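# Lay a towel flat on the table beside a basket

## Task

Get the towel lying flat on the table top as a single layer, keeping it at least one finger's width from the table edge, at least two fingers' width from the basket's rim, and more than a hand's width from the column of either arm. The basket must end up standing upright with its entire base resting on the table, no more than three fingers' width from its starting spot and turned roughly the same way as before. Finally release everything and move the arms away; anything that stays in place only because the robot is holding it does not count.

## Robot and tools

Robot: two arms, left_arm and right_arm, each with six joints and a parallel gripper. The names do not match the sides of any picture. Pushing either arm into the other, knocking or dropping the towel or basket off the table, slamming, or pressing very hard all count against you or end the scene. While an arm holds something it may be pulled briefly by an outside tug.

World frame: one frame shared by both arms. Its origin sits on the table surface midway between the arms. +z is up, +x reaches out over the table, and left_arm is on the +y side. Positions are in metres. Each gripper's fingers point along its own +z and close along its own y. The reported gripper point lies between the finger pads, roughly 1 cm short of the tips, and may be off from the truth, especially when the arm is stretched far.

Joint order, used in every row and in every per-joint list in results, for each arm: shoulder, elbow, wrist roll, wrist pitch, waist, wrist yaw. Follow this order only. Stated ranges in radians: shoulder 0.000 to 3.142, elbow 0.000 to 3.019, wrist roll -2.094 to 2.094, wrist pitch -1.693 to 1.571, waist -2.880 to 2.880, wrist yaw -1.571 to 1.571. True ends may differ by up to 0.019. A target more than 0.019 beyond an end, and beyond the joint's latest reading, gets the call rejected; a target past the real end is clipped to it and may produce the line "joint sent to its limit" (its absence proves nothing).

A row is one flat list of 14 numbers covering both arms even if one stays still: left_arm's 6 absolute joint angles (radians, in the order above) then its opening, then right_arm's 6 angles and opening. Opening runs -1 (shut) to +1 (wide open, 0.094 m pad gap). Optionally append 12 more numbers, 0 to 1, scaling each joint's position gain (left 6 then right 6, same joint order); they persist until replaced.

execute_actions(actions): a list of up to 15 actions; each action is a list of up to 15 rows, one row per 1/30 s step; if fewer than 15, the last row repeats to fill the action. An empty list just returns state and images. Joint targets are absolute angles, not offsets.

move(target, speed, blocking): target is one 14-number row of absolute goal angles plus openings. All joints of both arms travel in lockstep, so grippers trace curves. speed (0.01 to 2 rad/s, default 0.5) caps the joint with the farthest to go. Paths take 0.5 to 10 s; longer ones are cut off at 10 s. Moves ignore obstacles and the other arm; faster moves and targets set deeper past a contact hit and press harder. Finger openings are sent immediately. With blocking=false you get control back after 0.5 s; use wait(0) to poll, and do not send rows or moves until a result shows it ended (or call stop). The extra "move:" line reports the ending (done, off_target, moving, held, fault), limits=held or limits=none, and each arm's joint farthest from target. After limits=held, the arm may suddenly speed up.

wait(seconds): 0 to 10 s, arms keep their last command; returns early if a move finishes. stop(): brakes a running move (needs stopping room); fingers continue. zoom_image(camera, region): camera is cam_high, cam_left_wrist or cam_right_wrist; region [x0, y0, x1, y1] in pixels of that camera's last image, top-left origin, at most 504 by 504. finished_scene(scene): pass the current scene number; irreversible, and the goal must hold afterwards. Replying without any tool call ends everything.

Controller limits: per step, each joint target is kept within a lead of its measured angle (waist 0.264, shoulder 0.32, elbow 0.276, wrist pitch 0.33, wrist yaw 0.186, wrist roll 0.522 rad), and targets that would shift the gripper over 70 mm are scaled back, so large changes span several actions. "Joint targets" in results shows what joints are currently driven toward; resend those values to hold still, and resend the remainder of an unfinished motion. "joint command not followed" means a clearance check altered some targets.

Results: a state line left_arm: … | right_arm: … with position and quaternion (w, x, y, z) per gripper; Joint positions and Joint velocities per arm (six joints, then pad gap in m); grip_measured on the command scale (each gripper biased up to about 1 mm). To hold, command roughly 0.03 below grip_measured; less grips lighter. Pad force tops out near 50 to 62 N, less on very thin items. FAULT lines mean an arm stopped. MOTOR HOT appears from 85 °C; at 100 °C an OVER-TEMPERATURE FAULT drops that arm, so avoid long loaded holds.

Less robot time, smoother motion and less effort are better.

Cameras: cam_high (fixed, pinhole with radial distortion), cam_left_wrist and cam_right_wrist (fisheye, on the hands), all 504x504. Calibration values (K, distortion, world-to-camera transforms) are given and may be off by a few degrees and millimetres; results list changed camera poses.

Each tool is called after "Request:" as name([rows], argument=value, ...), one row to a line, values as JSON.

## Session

Request:
execute_actions(actions=[])

Scene clock: 0.00 s.
left_arm: end_effector_position=(+0.8221, -0.0843, +0.1510) grip_measured=+1.000 end_effector_quat_wxyz=(+0.334, +0.207, +0.912, +0.115) | right_arm: end_effector_position=(+0.9364, -0.3338, +0.3443) grip_measured=+1.000 end_effector_quat_wxyz=(+0.476, +0.150, +0.692, +0.521)
Joint names: [shoulder, elbow, wrist roll, wrist pitch, waist, wrist yaw]
Joint positions: left_arm=[ 2.371  2.356  0.077 -0.93  -0.697 -0.385  0.094] | right_arm=[ 2.396  2.416  1.041 -0.024 -0.273 -0.753  0.094]
Joint velocities: left_arm=[-0.005 -0.042 -0.007  0.007 -0.005 -0.007  0.   ] | right_arm=[ 0.005 -0.007 -0.037  0.012  0.005 -0.022  0.   ]
Motor temperatures (°C, as the motors report them): left_arm=[25 26 23 25 23 22] | right_arm=[23 26 21 25 23 23]
Joint targets: left_arm=[2.358 2.389 0.077 -0.925 -0.697 -0.386] | right_arm=[2.393 2.446 1.041 -0.019 -0.273 -0.753]
Joint stiffness scale: left_arm=[1. 1. 1. 1. 1. 1.] | right_arm=[1. 1. 1. 1. 1. 1.]
camera_calibration (this result's frames):
cam_left_wrist: T_world_to_cam=[[-0.301624, -0.884405, -0.356162, 0.223954], [-0.945259, 0.326183, -0.00944785, 0.809214], [0.12453, 0.333816, -0.934376, 0.190719], [0, 0, 0, 1]] pos_world=[0.808717, -0.129551, 0.265613]
cam_right_wrist: T_world_to_cam=[[0.299622, -0.40714, -0.862823, -0.11529], [-0.876915, 0.23873, -0.417166, 1.05072], [0.375827, 0.881615, -0.285498, 0.164779], [0, 0, 0, 1]] pos_world=[0.894009, -0.44305, 0.385894]

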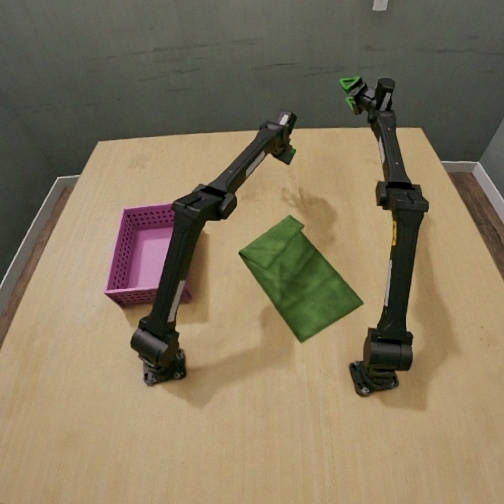

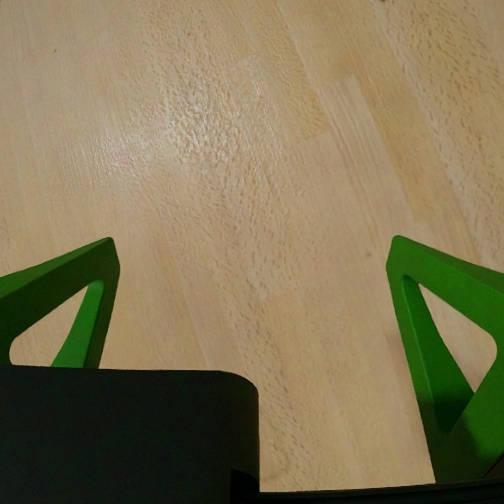

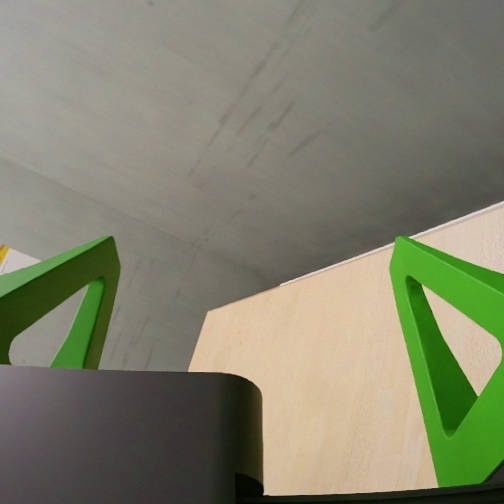

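Request:
move(target=[1.5,1.55,0,-1.5,-0.7,0,0,1.445,1.2,0,-1.3,-0.3,0,-1], speed=0.8)

Request:
zoom_image(camera="cam_high", region=[220, 200, 380, 360])

Scene clock: 4.57 s.
left_arm: end_effector_position=(+0.4516, +0.0430, +0.2865) grip_measured=+0.002 end_effector_quat_wxyz=(+0.059, +0.252, +0.966, -0.013) | right_arm: end_effector_position=(+0.4150, -0.3854, +0.1720) grip_measured=-0.978 end_effector_quat_wxyz=(+0.010, +0.079, +0.997, +0.002)
Joint names: [shoulder, elbow, wrist roll, wrist pitch, waist, wrist yaw]
Joint positions: left_arm=[ 1.497  1.543  0.015 -1.495 -0.697 -0.002  0.047] | right_arm=[ 1.45   1.194  0.011 -1.295 -0.284 -0.005  0.001]
Joint velocities: left_arm=[-0.005  0.022  0.037  0.007 -0.005 -0.022 -0.001] | right_arm=[-0.005 -0.012  0.051 -0.027 -0.005 -0.037  0.   ]
Motor temperatures (°C, as the motors report them): left_arm=[26 27 23 25 23 22] | right_arm=[25 27 21 25 23 23]
Joint targets: left_arm=[1.500 1.550 -0.000 -1.500 -0.700 0.000] | right_arm=[1.445 1.200 0.000 -1.300 -0.300 0.000]
Joint stiffness scale: left_arm=[1. 1. 1. 1. 1. 1.] | right_arm=[1. 1. 1. 1. 1. 1.]
move: done; limits=none; left_arm: farthest joint: the wrist roll, 0.015 radians from its target (0.077 radians at the start); right_arm: farthest joint: the waist, 0.016 radians from its target (0.027 radians at the start)
camera_calibration (this result's frames):
cam_left_wrist: T_world_to_cam=[[-0.493597, -0.869631, -0.0102135, 0.259953], [-0.761404, 0.426433, 0.488282, 0.188873], [-0.420269, 0.248791, -0.872626, 0.553024], [0, 0, 0, 1]] pos_world=[0.50454, 0.00793396, 0.393015]
cam_right_wrist: T_world_to_cam=[[-0.153261, -0.988056, -0.0160161, -0.310301], [-0.820294, 0.118168, 0.559602, 0.295962], [-0.551026, 0.0989032, -0.828606, 0.533393], [0, 0, 0, 1]] pos_world=[0.489132, -0.394323, 0.271382]

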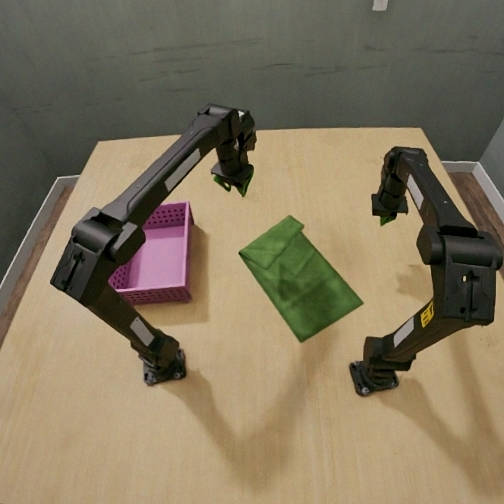

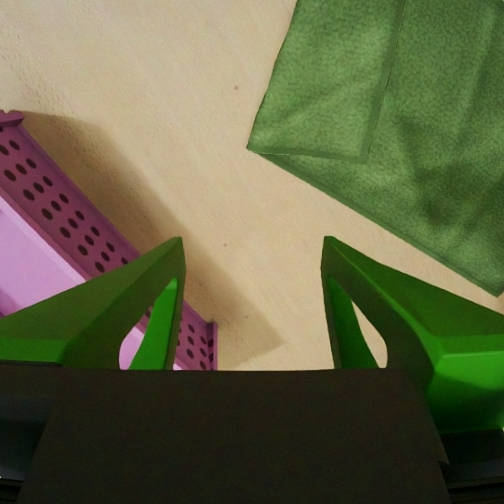

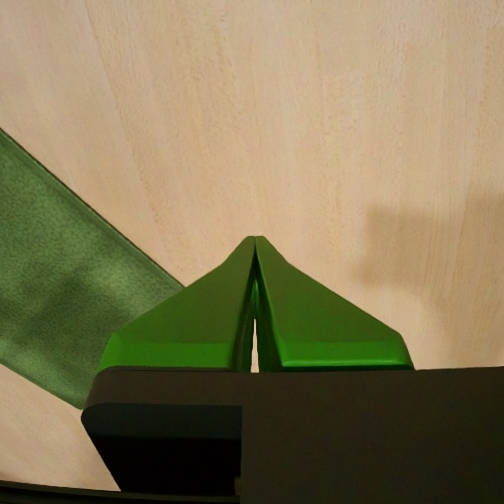

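Region (220, 200, 380, 360) of cam_high's 504x504 image, scaled by 3.150, with more detail than that image has.

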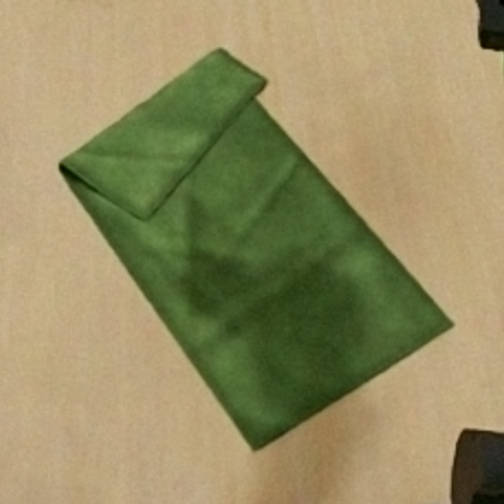

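Request:
move(target=[1.2,1.3,0,-1.5,-0.5,0,0,1.99,1.70,0,-1.254,0.045,-0.3,0], speed=0.6)

Scene clock: 10.07 s.
left_arm: end_effector_position=(+0.3890, +0.1552, +0.2972) grip_measured=+0.002 end_effector_quat_wxyz=(+0.078, +0.160, +0.984, -0.010) | right_arm: end_effector_position=(+0.5756, -0.1651, +0.0880) grip_measured=-0.002 end_effector_quat_wxyz=(-0.023, -0.087, +0.985, +0.146)
Joint names: [shoulder, elbow, wrist roll, wrist pitch, waist, wrist yaw]
Joint positions: left_arm=[ 1.211  1.292  0.015 -1.495 -0.51  -0.002  0.047] | right_arm=[ 1.985  1.656  0.009 -1.259  0.05  -0.296  0.047]
Joint velocities: left_arm=[-0.005 -0.012 -0.037  0.007 -0.015  0.051  0.001] | right_arm=[-0.015 -0.002  0.051  0.002 -0.015  0.007 -0.001]
Motor temperatures (°C, as the motors report them): left_arm=[26 28 23 25 23 22] | right_arm=[25 29 21 25 23 23]
Joint targets: left_arm=[1.200 1.300 -0.000 -1.500 -0.500 -0.000] | right_arm=[1.990 1.700 -0.000 -1.254 0.045 -0.300]
Joint stiffness scale: left_arm=[1. 1. 1. 1. 1. 1.] | right_arm=[1. 1. 1. 1. 1. 1.]
move: off_target (right_arm); limits=none; left_arm: farthest joint: the wrist roll, 0.015 radians from its target (0.015 radians at the start); right_arm: farthest joint: the elbow, 0.044 radians from its target (0.506 radians at the start)
camera_calibration (this result's frames):
cam_left_wrist: T_world_to_cam=[[-0.322668, -0.946449, -0.0109001, 0.272395], [-0.843796, 0.282415, 0.456344, 0.152003], [-0.428828, 0.156445, -0.889737, 0.53092], [0, 0, 0, 1]] pos_world=[0.443826, 0.13182, 0.405983]
cam_right_wrist: T_world_to_cam=[[0.166652, -0.938395, -0.302724, -0.220095], [-0.762391, -0.31733, 0.56397, 0.343043], [-0.62529, 0.136807, -0.768307, 0.574243], [0, 0, 0, 1]] pos_world=[0.65728, -0.176239, 0.181101]

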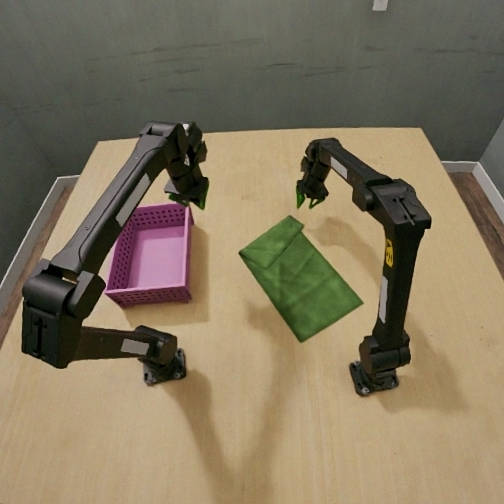

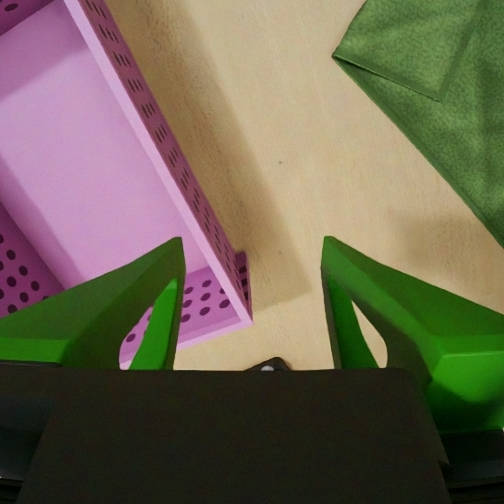

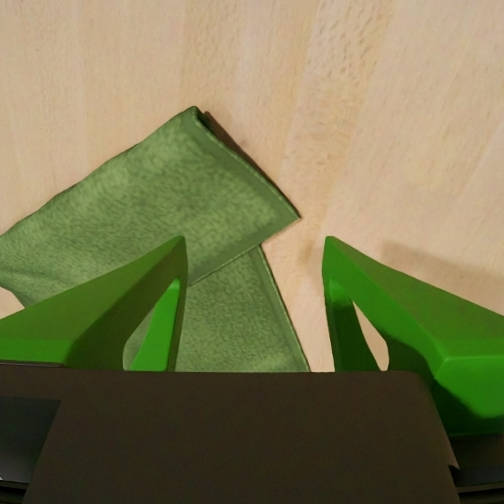

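Request:
move(target=[1.2,1.3,0,-1.5,-0.5,0,0,1.93,1.53,0,-1.17,0.095,-0.3,0], speed=0.3)

Request:
move(target=[1.2,1.3,0,-1.5,-0.5,0,0,2.03,1.49,0,-1.03,0.095,-0.3,0], speed=0.2)

Scene clock: 15.43 s.
left_arm: end_effector_position=(+0.3880, +0.1555, +0.2952) grip_measured=+0.002 end_effector_quat_wxyz=(+0.075, +0.161, +0.984, -0.010) | right_arm: end_effector_position=(+0.5408, -0.1507, +0.0591) grip_measured=-0.002 end_effector_quat_wxyz=(-0.036, -0.103, +0.983, +0.144)
Joint names: [shoulder, elbow, wrist roll, wrist pitch, waist, wrist yaw]
Joint positions: left_arm=[ 1.211  1.287  0.015 -1.495 -0.51  -0.002  0.047] | right_arm=[ 1.954  1.524  0.009 -1.18   0.087 -0.296  0.047]
Joint velocities: left_arm=[ 0.005  0.022  0.022 -0.017 -0.015  0.037  0.001] | right_arm=[ 0.005  0.012  0.022  0.022 -0.005  0.051  0.001]
Motor temperatures (°C, as the motors report them): left_arm=[26 28 23 25 23 22] | right_arm=[25 30 21 25 23 23]
Joint targets: left_arm=[1.200 1.300 -0.000 -1.500 -0.500 0.000] | right_arm=[1.930 1.530 -0.000 -1.170 0.095 -0.300]
Joint stiffness scale: left_arm=[1. 1. 1. 1. 1. 1.] | right_arm=[1. 1. 1. 1. 1. 1.]
move: off_target (right_arm); limits=none; left_arm: farthest joint: the wrist roll, 0.015 radians from its target (0.015 radians at the start); right_arm: farthest joint: the shoulder, 0.024 radians from its target (0.055 radians at the start)
camera_calibration (this result's frames):
cam_left_wrist: T_world_to_cam=[[-0.322719, -0.946433, -0.0108007, 0.272339], [-0.841629, 0.281725, 0.46075, 0.149978], [-0.433027, 0.157783, -0.887464, 0.529342], [0, 0, 0, 1]] pos_world=[0.443334, 0.131977, 0.403611]
cam_right_wrist: T_world_to_cam=[[0.194483, -0.933125, -0.302413, -0.22382], [-0.738119, -0.342266, 0.581408, 0.319475], [-0.646032, 0.110142, -0.755322, 0.53468], [0, 0, 0, 1]] pos_world=[0.62476, -0.158398, 0.150424]

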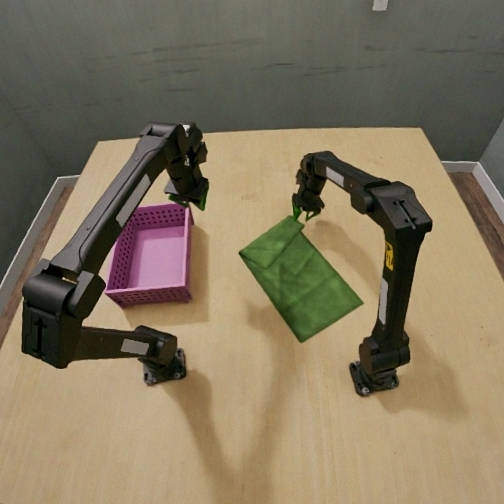

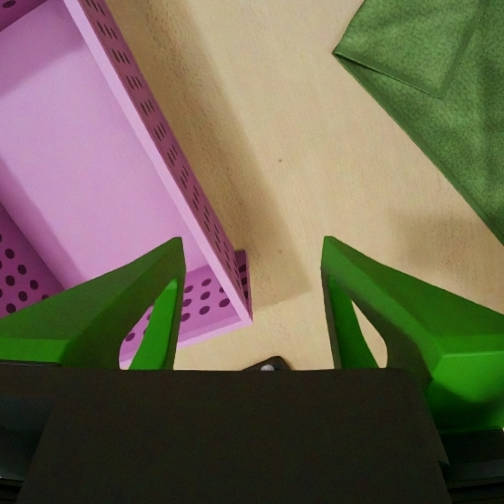

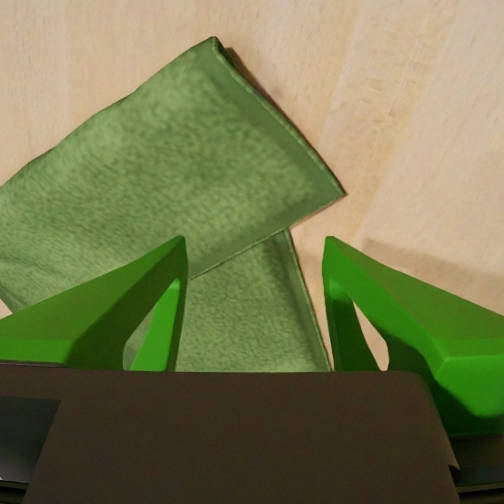

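Scene clock: 16.53 s.
left_arm: end_effector_position=(+0.3870, +0.1558, +0.2931) grip_measured=+0.002 end_effector_quat_wxyz=(+0.073, +0.161, +0.984, -0.010) | right_arm: end_effector_position=(+0.5554, -0.1472, +0.0239) grip_measured=-0.002 end_effector_quat_wxyz=(-0.008, -0.107, +0.983, +0.148)
Joint names: [shoulder, elbow, wrist roll, wrist pitch, waist, wrist yaw]
Joint positions: left_arm=[ 1.211  1.283  0.015 -1.495 -0.51  -0.002  0.047] | right_arm=[ 1.998  1.493  0.009 -1.046  0.087 -0.298  0.047]
Joint velocities: left_arm=[-0.024  0.012  0.007  0.002 -0.005  0.022  0.   ] | right_arm=[-0.005  0.007  0.066  0.012 -0.015 -0.037  0.   ]
Motor temperatures (°C, as the motors report them): left_arm=[26 28 23 25 23 22] | right_arm=[25 30 21 25 23 23]
Joint targets: left_arm=[1.200 1.300 -0.000 -1.500 -0.500 -0.000] | right_arm=[2.030 1.490 0.000 -1.030 0.095 -0.300]
Joint stiffness scale: left_arm=[1. 1. 1. 1. 1. 1.] | right_arm=[1. 1. 1. 1. 1. 1.]
move: off_target (right_arm); limits=none; left_arm: farthest joint: the elbow, 0.017 radians from its target (0.013 radians at the start); right_arm: farthest joint: the shoulder, 0.032 radians from its target (0.076 radians at the start)
camera_calibration (this result's frames):
cam_left_wrist: T_world_to_cam=[[-0.32277, -0.946417, -0.010701, 0.272283], [-0.839442, 0.281028, 0.465146, 0.14796], [-0.437214, 0.159118, -0.885169, 0.527755], [0, 0, 0, 1]] pos_world=[0.442831, 0.132137, 0.401243]
cam_right_wrist: T_world_to_cam=[[0.211656, -0.928858, -0.304014, -0.242872], [-0.769722, -0.350109, 0.533808, 0.369409], [-0.60227, 0.121023, -0.789065, 0.495289], [0, 0, 0, 1]] pos_world=[0.634046, -0.156201, 0.119786]

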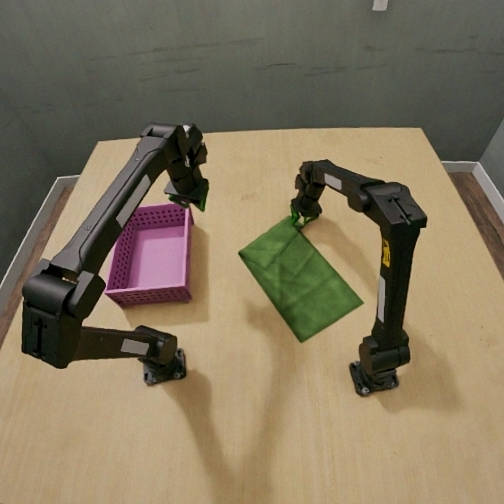

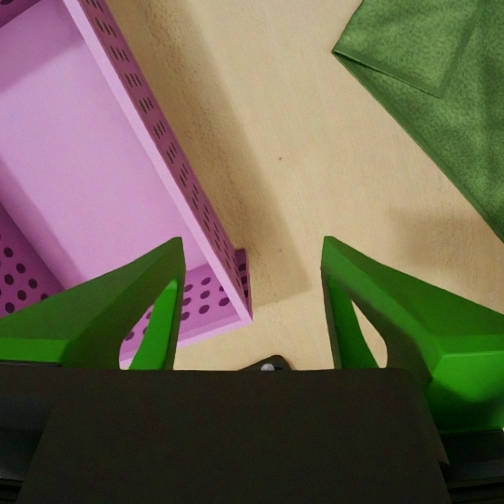

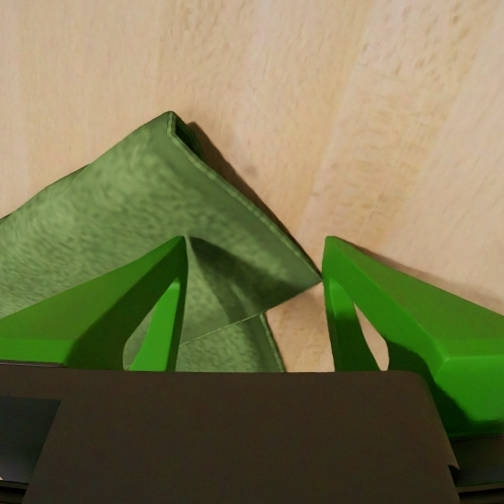

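Acceptable; close.

Request:
execute_actions([
  [[1.2,1.3,0,-1.5,-0.5,0,0,2.03,1.49,0,-1.03,0.095,-0.3,-0.4]],
  [[1.2,1.3,0,-1.5,-0.5,0,0,2.04,1.49,0,-1.03,0.095,-0.3,-0.7]],
  [[1.2,1.3,0,-1.5,-0.5,0,0,2.04,1.49,0,-1.03,0.095,-0.3,-1]],
])

Request:
move(target=[1.2,1.3,0,-1.5,-0.5,0,0,1.98,1.72,0,-1.25,0.14,-0.3,-1], speed=0.2)

Scene clock: 21.27 s.
left_arm: end_effector_position=(+0.3870, +0.1558, +0.2931) grip_measured=+0.002 end_effector_quat_wxyz=(+0.073, +0.161, +0.984, -0.010) | right_arm: end_effector_position=(+0.5553, -0.1454, +0.0209) grip_measured=-0.963 end_effector_quat_wxyz=(-0.009, -0.107, +0.982, +0.154)
Joint names: [shoulder, elbow, wrist roll, wrist pitch, waist, wrist yaw]
Joint positions: left_arm=[ 1.211  1.283  0.015 -1.495 -0.51  -0.002  0.047] | right_arm=[ 2.004  1.492  0.009 -1.04   0.087 -0.308  0.002]
Joint velocities: left_arm=[-0.005 -0.027 -0.007  0.002 -0.005 -0.022 -0.001] | right_arm=[-0.015  0.002  0.022  0.007 -0.015  0.037 -0.001]
Motor temperatures (°C, as the motors report them): left_arm=[26 29 23 25 23 22] | right_arm=[25 30 21 25 23 23]
Joint targets: left_arm=[1.200 1.300 -0.000 -1.500 -0.500 0.000] | right_arm=[2.040 1.490 0.000 -1.030 0.095 -0.300]
Joint stiffness scale: left_arm=[1. 1. 1. 1. 1. 1.] | right_arm=[1. 1. 1. 1. 1. 1.]
camera_calibration (this result's frames):
cam_left_wrist: T_world_to_cam=[[-0.32277, -0.946417, -0.010701, 0.272283], [-0.839442, 0.281028, 0.465146, 0.14796], [-0.437214, 0.159118, -0.885169, 0.527755], [0, 0, 0, 1]] pos_world=[0.442831, 0.132137, 0.401243]
cam_right_wrist: T_world_to_cam=[[0.210882, -0.925649, -0.314171, -0.241006], [-0.767989, -0.355727, 0.532588, 0.369838], [-0.604749, 0.128966, -0.785905, 0.495133], [0, 0, 0, 1]] pos_world=[0.634287, -0.155381, 0.116439]

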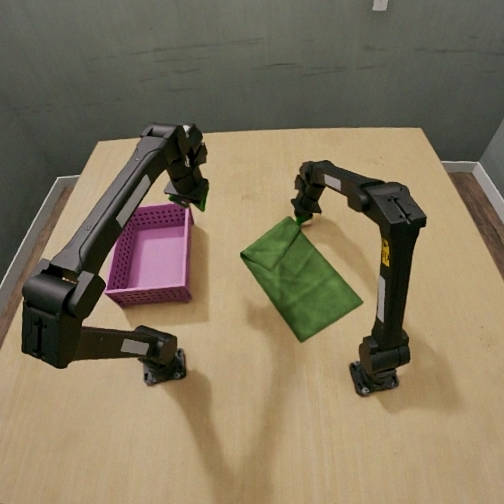

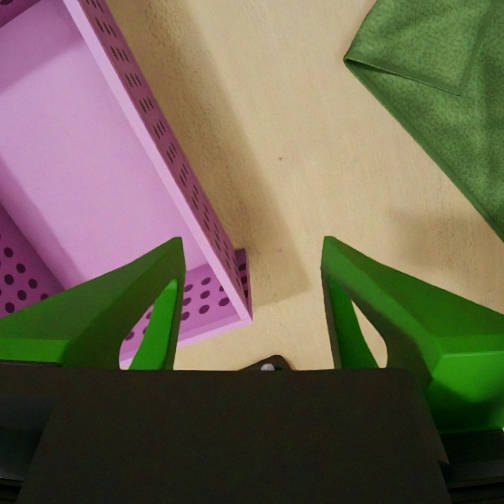

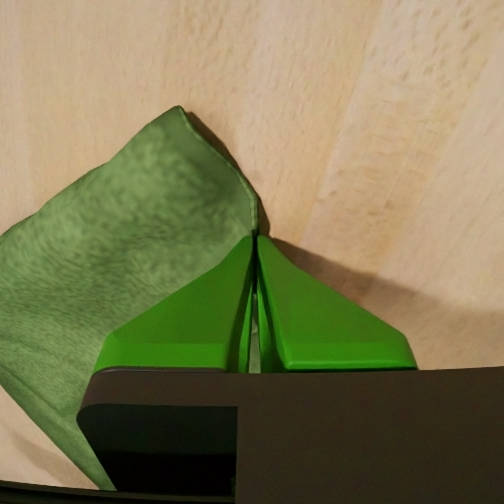

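Scene clock: 22.83 s.
left_arm: end_effector_position=(+0.3859, +0.1562, +0.2910) grip_measured=+0.002 end_effector_quat_wxyz=(+0.071, +0.161, +0.984, -0.009) | right_arm: end_effector_position=(+0.5720, -0.1177, +0.0886) grip_measured=-0.964 end_effector_quat_wxyz=(-0.017, -0.126, +0.980, +0.151)
Joint names: [shoulder, elbow, wrist roll, wrist pitch, waist, wrist yaw]
Joint positions: left_arm=[ 1.211  1.278  0.015 -1.495 -0.51  -0.002  0.047] | right_arm=[ 1.998  1.676  0.009 -1.242  0.126 -0.305  0.002]
Joint velocities: left_arm=[-0.015  0.017  0.081  0.022 -0.005 -0.007 -0.   ] | right_arm=[ 0.005 -0.012 -0.051  0.007 -0.005 -0.095 -0.   ]
Motor temperatures (°C, as the motors report them): left_arm=[26 29 23 25 23 22] | right_arm=[26 31 21 25 23 23]
Joint targets: left_arm=[1.200 1.300 0.000 -1.500 -0.500 0.000] | right_arm=[1.980 1.720 -0.000 -1.250 0.140 -0.300]
Joint stiffness scale: left_arm=[1. 1. 1. 1. 1. 1.] | right_arm=[1. 1. 1. 1. 1. 1.]
move: off_target (left_arm, right_arm); limits=none; left_arm: farthest joint: the elbow, 0.022 radians from its target (0.017 radians at the start); right_arm: farthest joint: the elbow, 0.044 radians from its target (0.228 radians at the start)
camera_calibration (this result's frames):
cam_left_wrist: T_world_to_cam=[[-0.322821, -0.946401, -0.010601, 0.272227], [-0.837234, 0.280324, 0.46953, 0.145951], [-0.441391, 0.160449, -0.882853, 0.526157], [0, 0, 0, 1]] pos_world=[0.442317, 0.132301, 0.398877]
cam_right_wrist: T_world_to_cam=[[0.244473, -0.918588, -0.31053, -0.216326], [-0.748288, -0.382396, 0.542068, 0.341277], [-0.616683, 0.0998447, -0.780854, 0.557782], [0, 0, 0, 1]] pos_world=[0.652234, -0.123903, 0.183375]

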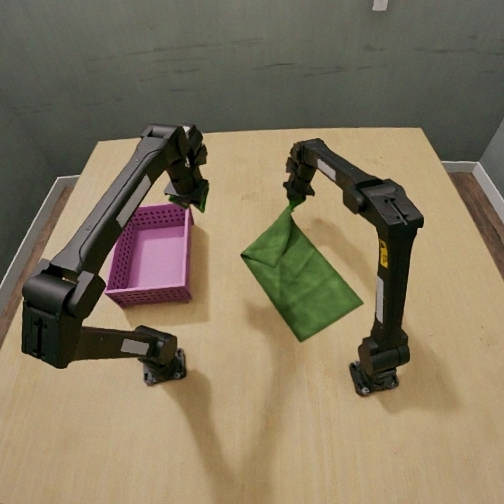

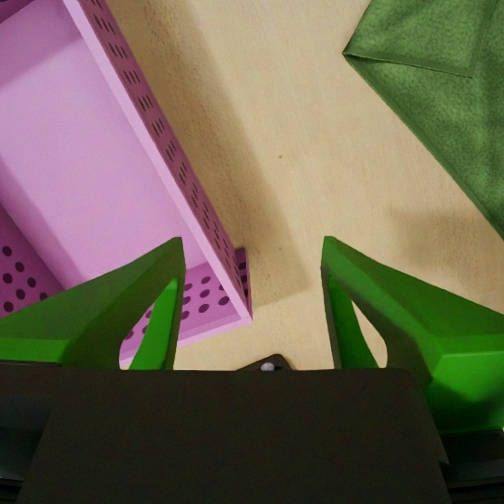

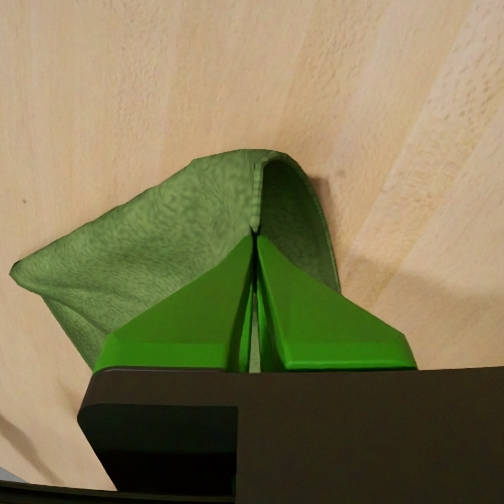

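Request:
move(target=[1.2,1.3,0,-1.5,-0.5,0,0,2.18,1.93,0.8,-1.083,0.17,-0.3,-1], speed=0.4)

Request:
move(target=[1.2,1.3,0,-1.5,-0.5,0,0,2.18,1.93,0.8,-1.083,0.17,-0.3,-0.3])

Request:
move(target=[1.2,1.3,0,-1.5,-0.5,0,0,1.9,1.9,0,-1.3,0.17,0,0])

Request:
zoom_image(camera="cam_high", region=[200, 180, 380, 360])

Scene clock: 29.97 s.
left_arm: end_effector_position=(+0.3848, +0.1565, +0.2887) grip_measured=+0.002 end_effector_quat_wxyz=(+0.068, +0.161, +0.985, -0.009) | right_arm: end_effector_position=(+0.6591, -0.0734, +0.0719) grip_measured=-0.964 end_effector_quat_wxyz=(+0.007, +0.227, +0.957, +0.180)
Joint names: [shoulder, elbow, wrist roll, wrist pitch, waist, wrist yaw]
Joint positions: left_arm=[ 1.211  1.272  0.015 -1.495 -0.51  -0.002  0.047] | right_arm=[ 2.155  1.879  0.789 -1.095  0.155 -0.305  0.002]
Joint velocities: left_arm=[-0.015 -0.012  0.022 -0.012 -0.005 -0.066 -0.   ] | right_arm=[-0.005 -0.007  0.007 -0.007 -0.005  0.007 -0.001]
Motor temperatures (°C, as the motors report them): left_arm=[26 29 23 25 23 22] | right_arm=[26 33 21 25 23 23]
Joint targets: left_arm=[1.200 1.300 -0.000 -1.500 -0.500 -0.000] | right_arm=[2.180 1.930 0.800 -1.083 0.170 -0.300]
Joint stiffness scale: left_arm=[1. 1. 1. 1. 1. 1.] | right_arm=[1. 1. 1. 1. 1. 1.]
move: off_target (left_arm, right_arm); limits=none; left_arm: farthest joint: the elbow, 0.028 radians from its target (0.022 radians at the start); right_arm: farthest joint: the elbow, 0.051 radians from its target (0.254 radians at the start)
camera_calibration (this result's frames):
cam_left_wrist: T_world_to_cam=[[-0.322878, -0.946383, -0.0104853, 0.272162], [-0.83466, 0.279504, 0.474573, 0.143642], [-0.446197, 0.161981, -0.880153, 0.524301], [0, 0, 0, 1]] pos_world=[0.441709, 0.132494, 0.396151]
cam_right_wrist: T_world_to_cam=[[-0.428391, -0.829384, -0.358613, 0.251359], [-0.791805, 0.15335, 0.59121, 0.496915], [-0.435347, 0.53722, -0.722404, 0.502397], [0, 0, 0, 1]] pos_world=[0.719857, -0.137627, 0.159293]

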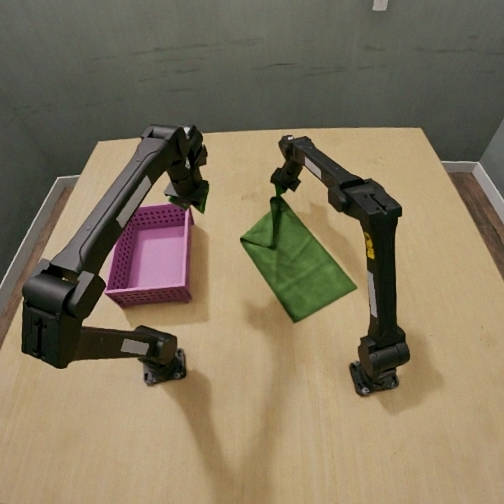

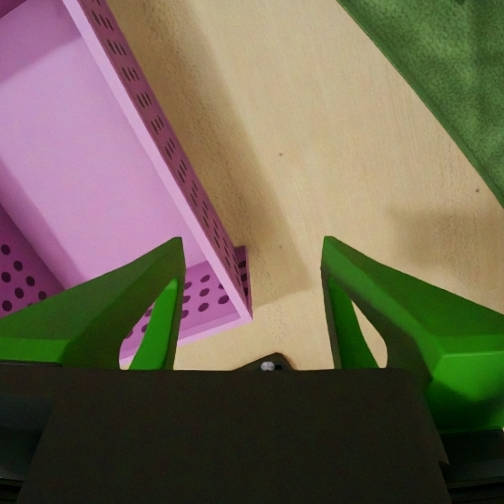

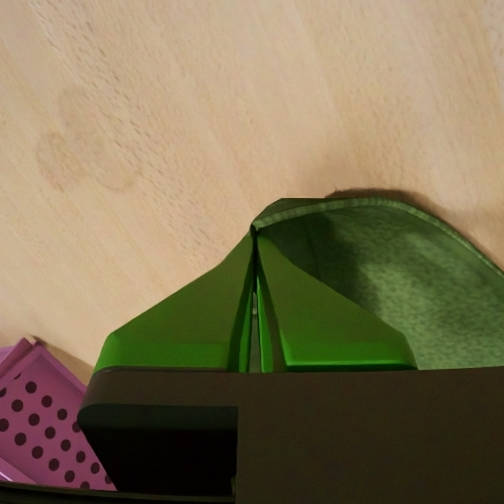

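Scene clock: 30.67 s.
left_arm: end_effector_position=(+0.3840, +0.1568, +0.2872) grip_measured=+0.002 end_effector_quat_wxyz=(+0.066, +0.161, +0.985, -0.009) | right_arm: end_effector_position=(+0.6591, -0.0734, +0.0719) grip_measured=-0.302 end_effector_quat_wxyz=(+0.007, +0.228, +0.957, +0.180)
Joint names: [shoulder, elbow, wrist roll, wrist pitch, waist, wrist yaw]
Joint positions: left_arm=[ 1.211  1.268  0.015 -1.495 -0.51  -0.002  0.047] | right_arm=[ 2.155  1.879  0.79  -1.095  0.155 -0.305  0.033]
Joint velocities: left_arm=[-0.015  0.002 -0.022 -0.017 -0.024  0.022 -0.   ] | right_arm=[-0.015  0.012 -0.051 -0.022 -0.005 -0.066  0.001]
Motor temperatures (°C, as the motors report them): left_arm=[26 29 23 25 23 22] | right_arm=[26 33 21 25 23 23]
Joint targets: left_arm=[1.200 1.300 0.000 -1.500 -0.500 0.000] | right_arm=[2.180 1.930 0.800 -1.083 0.170 -0.300]
Joint stiffness scale: left_arm=[1. 1. 1. 1. 1. 1.] | right_arm=[1. 1. 1. 1. 1. 1.]
move: off_target (left_arm, right_arm); limits=none; left_arm: farthest joint: the elbow, 0.032 radians from its target (0.028 radians at the start); right_arm: farthest joint: the elbow, 0.051 radians from its target (0.051 radians at the start)
camera_calibration (this result's frames):
cam_left_wrist: T_world_to_cam=[[-0.322912, -0.946372, -0.0104158, 0.272124], [-0.833103, 0.279007, 0.477592, 0.142262], [-0.449074, 0.162898, -0.87852, 0.523181], [0, 0, 0, 1]] pos_world=[0.441338, 0.132613, 0.394516]
cam_right_wrist: T_world_to_cam=[[-0.429076, -0.829052, -0.358562, 0.251831], [-0.791541, 0.153872, 0.591427, 0.496764], [-0.435151, 0.537583, -0.722252, 0.502284], [0, 0, 0, 1]] pos_world=[0.719834, -0.137676, 0.159273]

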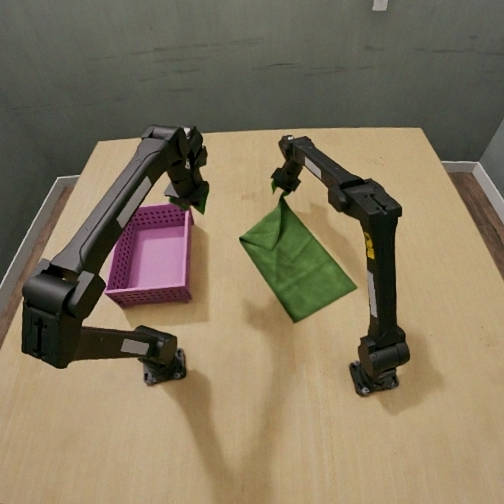

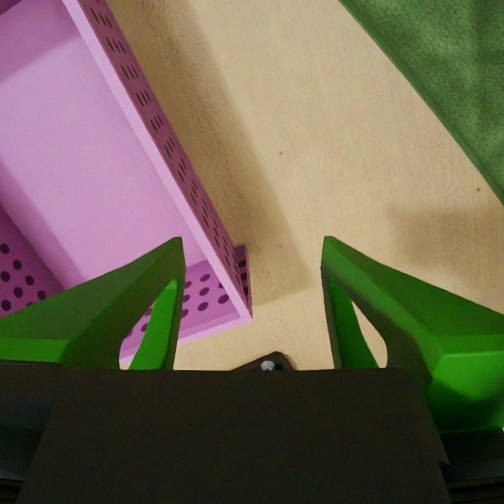

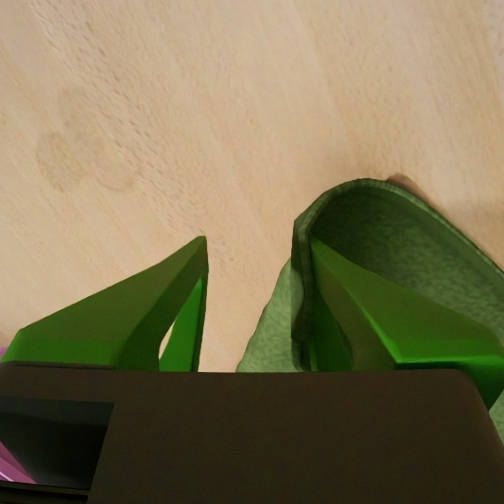

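Scene clock: 33.03 s.
left_arm: end_effector_position=(+0.3830, +0.1571, +0.2852) grip_measured=+0.002 end_effector_quat_wxyz=(+0.064, +0.161, +0.985, -0.008) | right_arm: end_effector_position=(+0.6284, -0.1356, +0.2110) grip_measured=-0.002 end_effector_quat_wxyz=(+0.119, -0.140, +0.983, +0.021)
Joint names: [shoulder, elbow, wrist roll, wrist pitch, waist, wrist yaw]
Joint positions: left_arm=[ 1.211  1.263  0.015 -1.495 -0.51  -0.002  0.047] | right_arm=[ 1.916  1.879  0.011 -1.291  0.155 -0.005  0.047]
Joint velocities: left_arm=[ 0.005  0.022 -0.007 -0.022 -0.005  0.051 -0.   ] | right_arm=[-0.015  0.002 -0.037  0.002 -0.015 -0.022  0.   ]
Motor temperatures (°C, as the motors report them): left_arm=[26 29 23 25 23 22] | right_arm=[27 33 21 25 23 23]
Joint targets: left_arm=[1.200 1.300 0.000 -1.500 -0.500 -0.000] | right_arm=[1.900 1.900 0.000 -1.300 0.170 0.000]
Joint stiffness scale: left_arm=[1. 1. 1. 1. 1. 1.] | right_arm=[1. 1. 1. 1. 1. 1.]
move: off_target (left_arm, right_arm); limits=none; left_arm: farthest joint: the elbow, 0.037 radians from its target (0.032 radians at the start); right_arm: farthest joint: the elbow, 0.021 radians from its target (0.021 radians at the start)
camera_calibration (this result's frames):
cam_left_wrist: T_world_to_cam=[[-0.322961, -0.946356, -0.010315, 0.272067], [-0.830836, 0.278285, 0.481943, 0.140275], [-0.453219, 0.164219, -0.876142, 0.521555], [0, 0, 0, 1]] pos_world=[0.440792, 0.132787, 0.392158]
cam_right_wrist: T_world_to_cam=[[0.284866, -0.958414, -0.0171747, -0.301249], [-0.891636, -0.27151, 0.362309, 0.453296], [-0.351905, -0.0878959, -0.9319, 0.529934], [0, 0, 0, 1]] pos_world=[0.676477, -0.119067, 0.324438]

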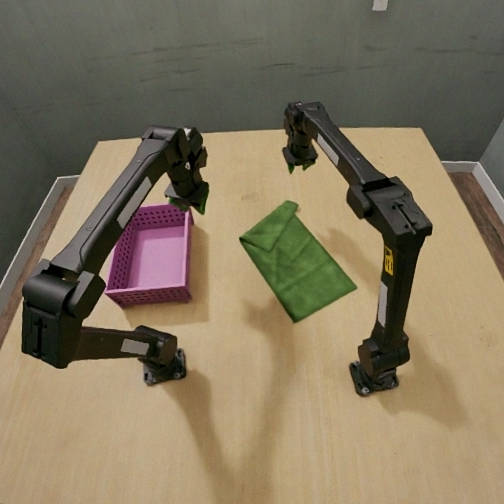

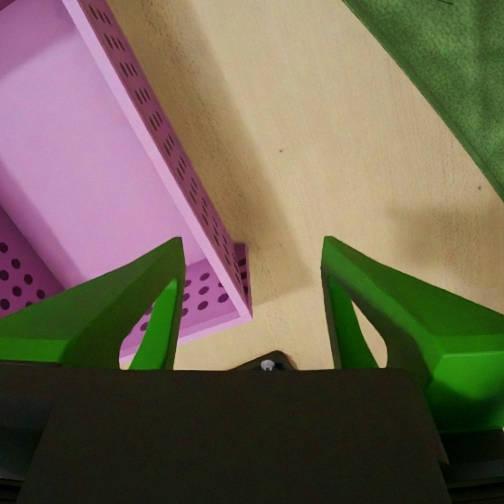

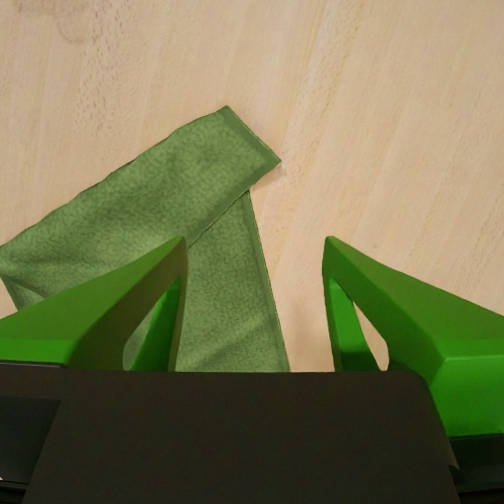

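Region (200, 180, 380, 360) of cam_high's 504x504 image, scaled by 2.800, with more detail than that image has.

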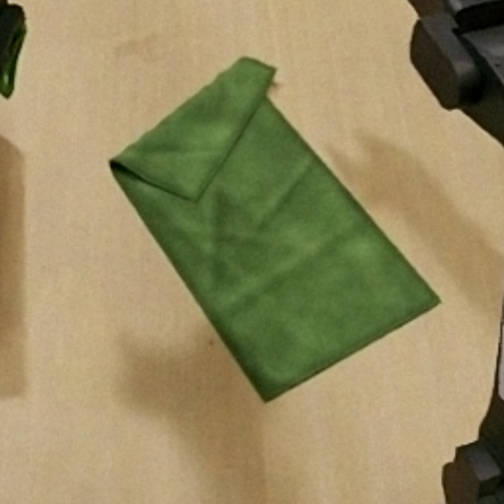

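Request:
move(target=[1.3,1.4,0,-1.5,-0.9,-0.3,0,1.283,0.795,0,-1.058,0.2,0,-1], speed=0.6)

Request:
move(target=[1.9,1.55,0,-1.2,-0.9,-0.3,0,1.455,0.69,0,-0.81,0.2,0,-1], speed=0.4)

Scene clock: 40.13 s.
left_arm: end_effector_position=(+0.3718, +0.0561, +0.2987) grip_measured=+0.002 end_effector_quat_wxyz=(+0.111, +0.331, +0.930, +0.118) | right_arm: end_effector_position=(+0.3011, -0.2247, +0.0809) grip_measured=-0.978 end_effector_quat_wxyz=(-0.005, -0.155, +0.988, +0.002)
Joint names: [shoulder, elbow, wrist roll, wrist pitch, waist, wrist yaw]
Joint positions: left_arm=[ 1.288  1.345  0.015 -1.495 -0.89  -0.298  0.047] | right_arm=[ 1.297  0.786  0.01  -1.069  0.183 -0.005  0.001]
Joint velocities: left_arm=[-0.005 -0.002 -0.11   0.007 -0.015  0.007 -0.001] | right_arm=[-0.005 -0.007  0.051 -0.002 -0.005  0.081 -0.001]
Motor temperatures (°C, as the motors report them): left_arm=[26 30 23 25 23 22] | right_arm=[27 33 21 25 23 23]
Joint targets: left_arm=[1.300 1.400 -0.000 -1.500 -0.900 -0.300] | right_arm=[1.283 0.795 0.000 -1.058 0.200 -0.000]
Joint stiffness scale: left_arm=[1. 1. 1. 1. 1. 1.] | right_arm=[1. 1. 1. 1. 1. 1.]
move: off_target (left_arm); limits=none; left_arm: farthest joint: the elbow, 0.055 radians from its target (0.137 radians at the start); right_arm: farthest joint: the waist, 0.017 radians from its target (0.045 radians at the start)
camera_calibration (this result's frames):
cam_left_wrist: T_world_to_cam=[[-0.592028, -0.748625, -0.298435, 0.347969], [-0.777334, 0.432689, 0.456654, 0.131576], [-0.212733, 0.502336, -0.838095, 0.425179], [0, 0, 0, 1]] pos_world=[0.398736, -0.0100156, 0.400102]
cam_right_wrist: T_world_to_cam=[[0.308936, -0.950951, -0.015818, -0.301254], [-0.769978, -0.259837, 0.582769, 0.132535], [-0.558294, -0.167859, -0.812484, 0.320201], [0, 0, 0, 1]] pos_world=[0.373883, -0.198292, 0.178156]

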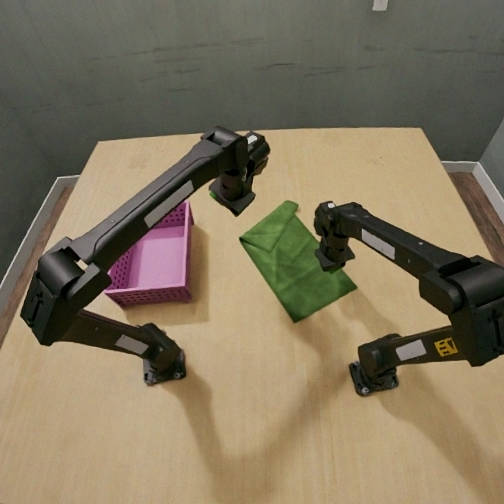

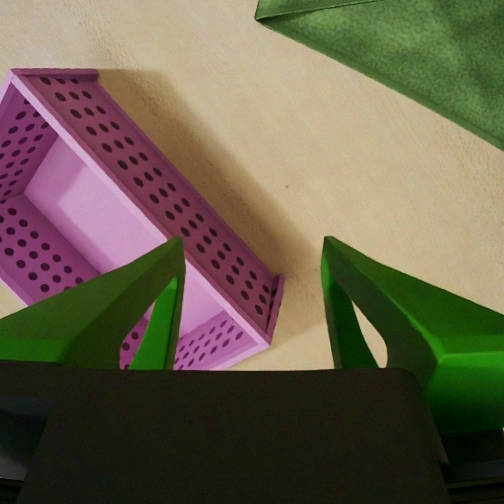

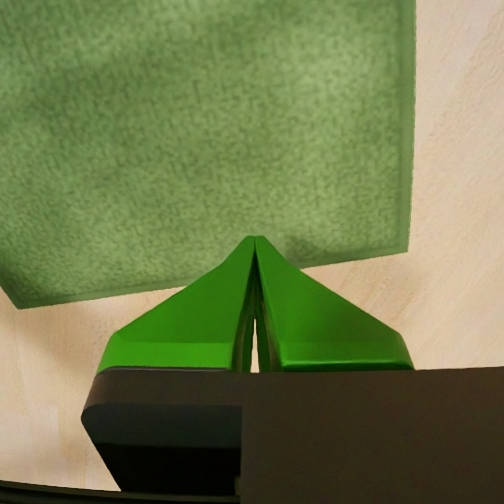

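Scene clock: 42.23 s.
left_arm: end_effector_position=(+0.4934, -0.0439, +0.0777) grip_measured=+0.002 end_effector_quat_wxyz=(+0.030, +0.343, +0.927, +0.147) | right_arm: end_effector_position=(+0.3054, -0.2232, +0.0139) grip_measured=-0.978 end_effector_quat_wxyz=(+0.001, -0.155, +0.988, +0.003)
Joint names: [shoulder, elbow, wrist roll, wrist pitch, waist, wrist yaw]
Joint positions: left_arm=[ 1.906  1.502  0.015 -1.208 -0.89  -0.298  0.047] | right_arm=[ 1.428  0.696  0.01  -0.835  0.183 -0.005  0.001]
Joint velocities: left_arm=[-0.024 -0.002  0.051 -0.002 -0.005 -0.022 -0.001] | right_arm=[ 0.005  0.007  0.037 -0.027 -0.015  0.007  0.   ]
Motor temperatures (°C, as the motors report them): left_arm=[26 30 23 25 23 22] | right_arm=[26 33 21 25 23 23]
Joint targets: left_arm=[1.900 1.550 -0.000 -1.200 -0.900 -0.300] | right_arm=[1.455 0.690 0.000 -0.810 0.200 -0.000]
Joint stiffness scale: left_arm=[1. 1. 1. 1. 1. 1.] | right_arm=[1. 1. 1. 1. 1. 1.]
move: off_target (left_arm, right_arm); limits=none; left_arm: farthest joint: the elbow, 0.048 radians from its target (0.205 radians at the start); right_arm: farthest joint: the shoulder, 0.027 radians from its target (0.158 radians at the start)
camera_calibration (this result's frames):
cam_left_wrist: T_world_to_cam=[[-0.632138, -0.715648, -0.297068, 0.300281], [-0.706079, 0.374106, 0.601246, 0.321339], [-0.319146, 0.589824, -0.741791, 0.364878], [0, 0, 0, 1]] pos_world=[0.533159, -0.120534, 0.166663]
cam_right_wrist: T_world_to_cam=[[0.309126, -0.950888, -0.0159013, -0.302326], [-0.776878, -0.26213, 0.572493, 0.177052], [-0.548545, -0.164619, -0.819756, 0.266241], [0, 0, 0, 1]] pos_world=[0.37705, -0.197239, 0.112085]

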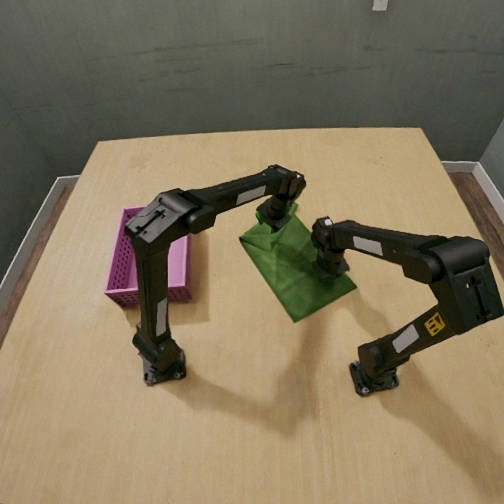

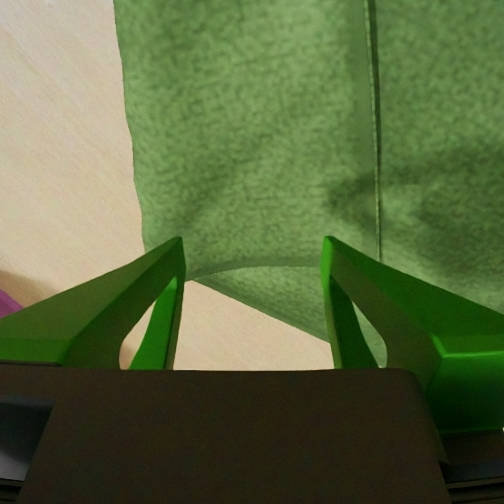

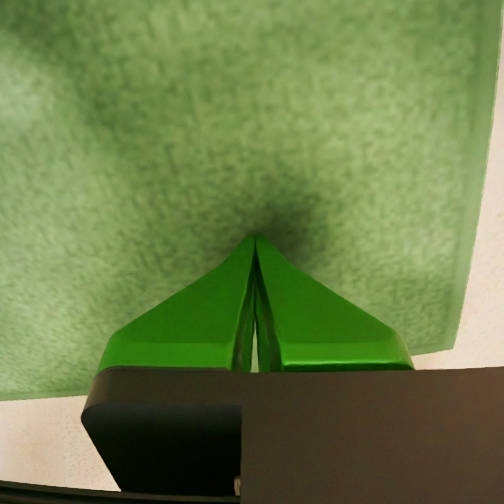

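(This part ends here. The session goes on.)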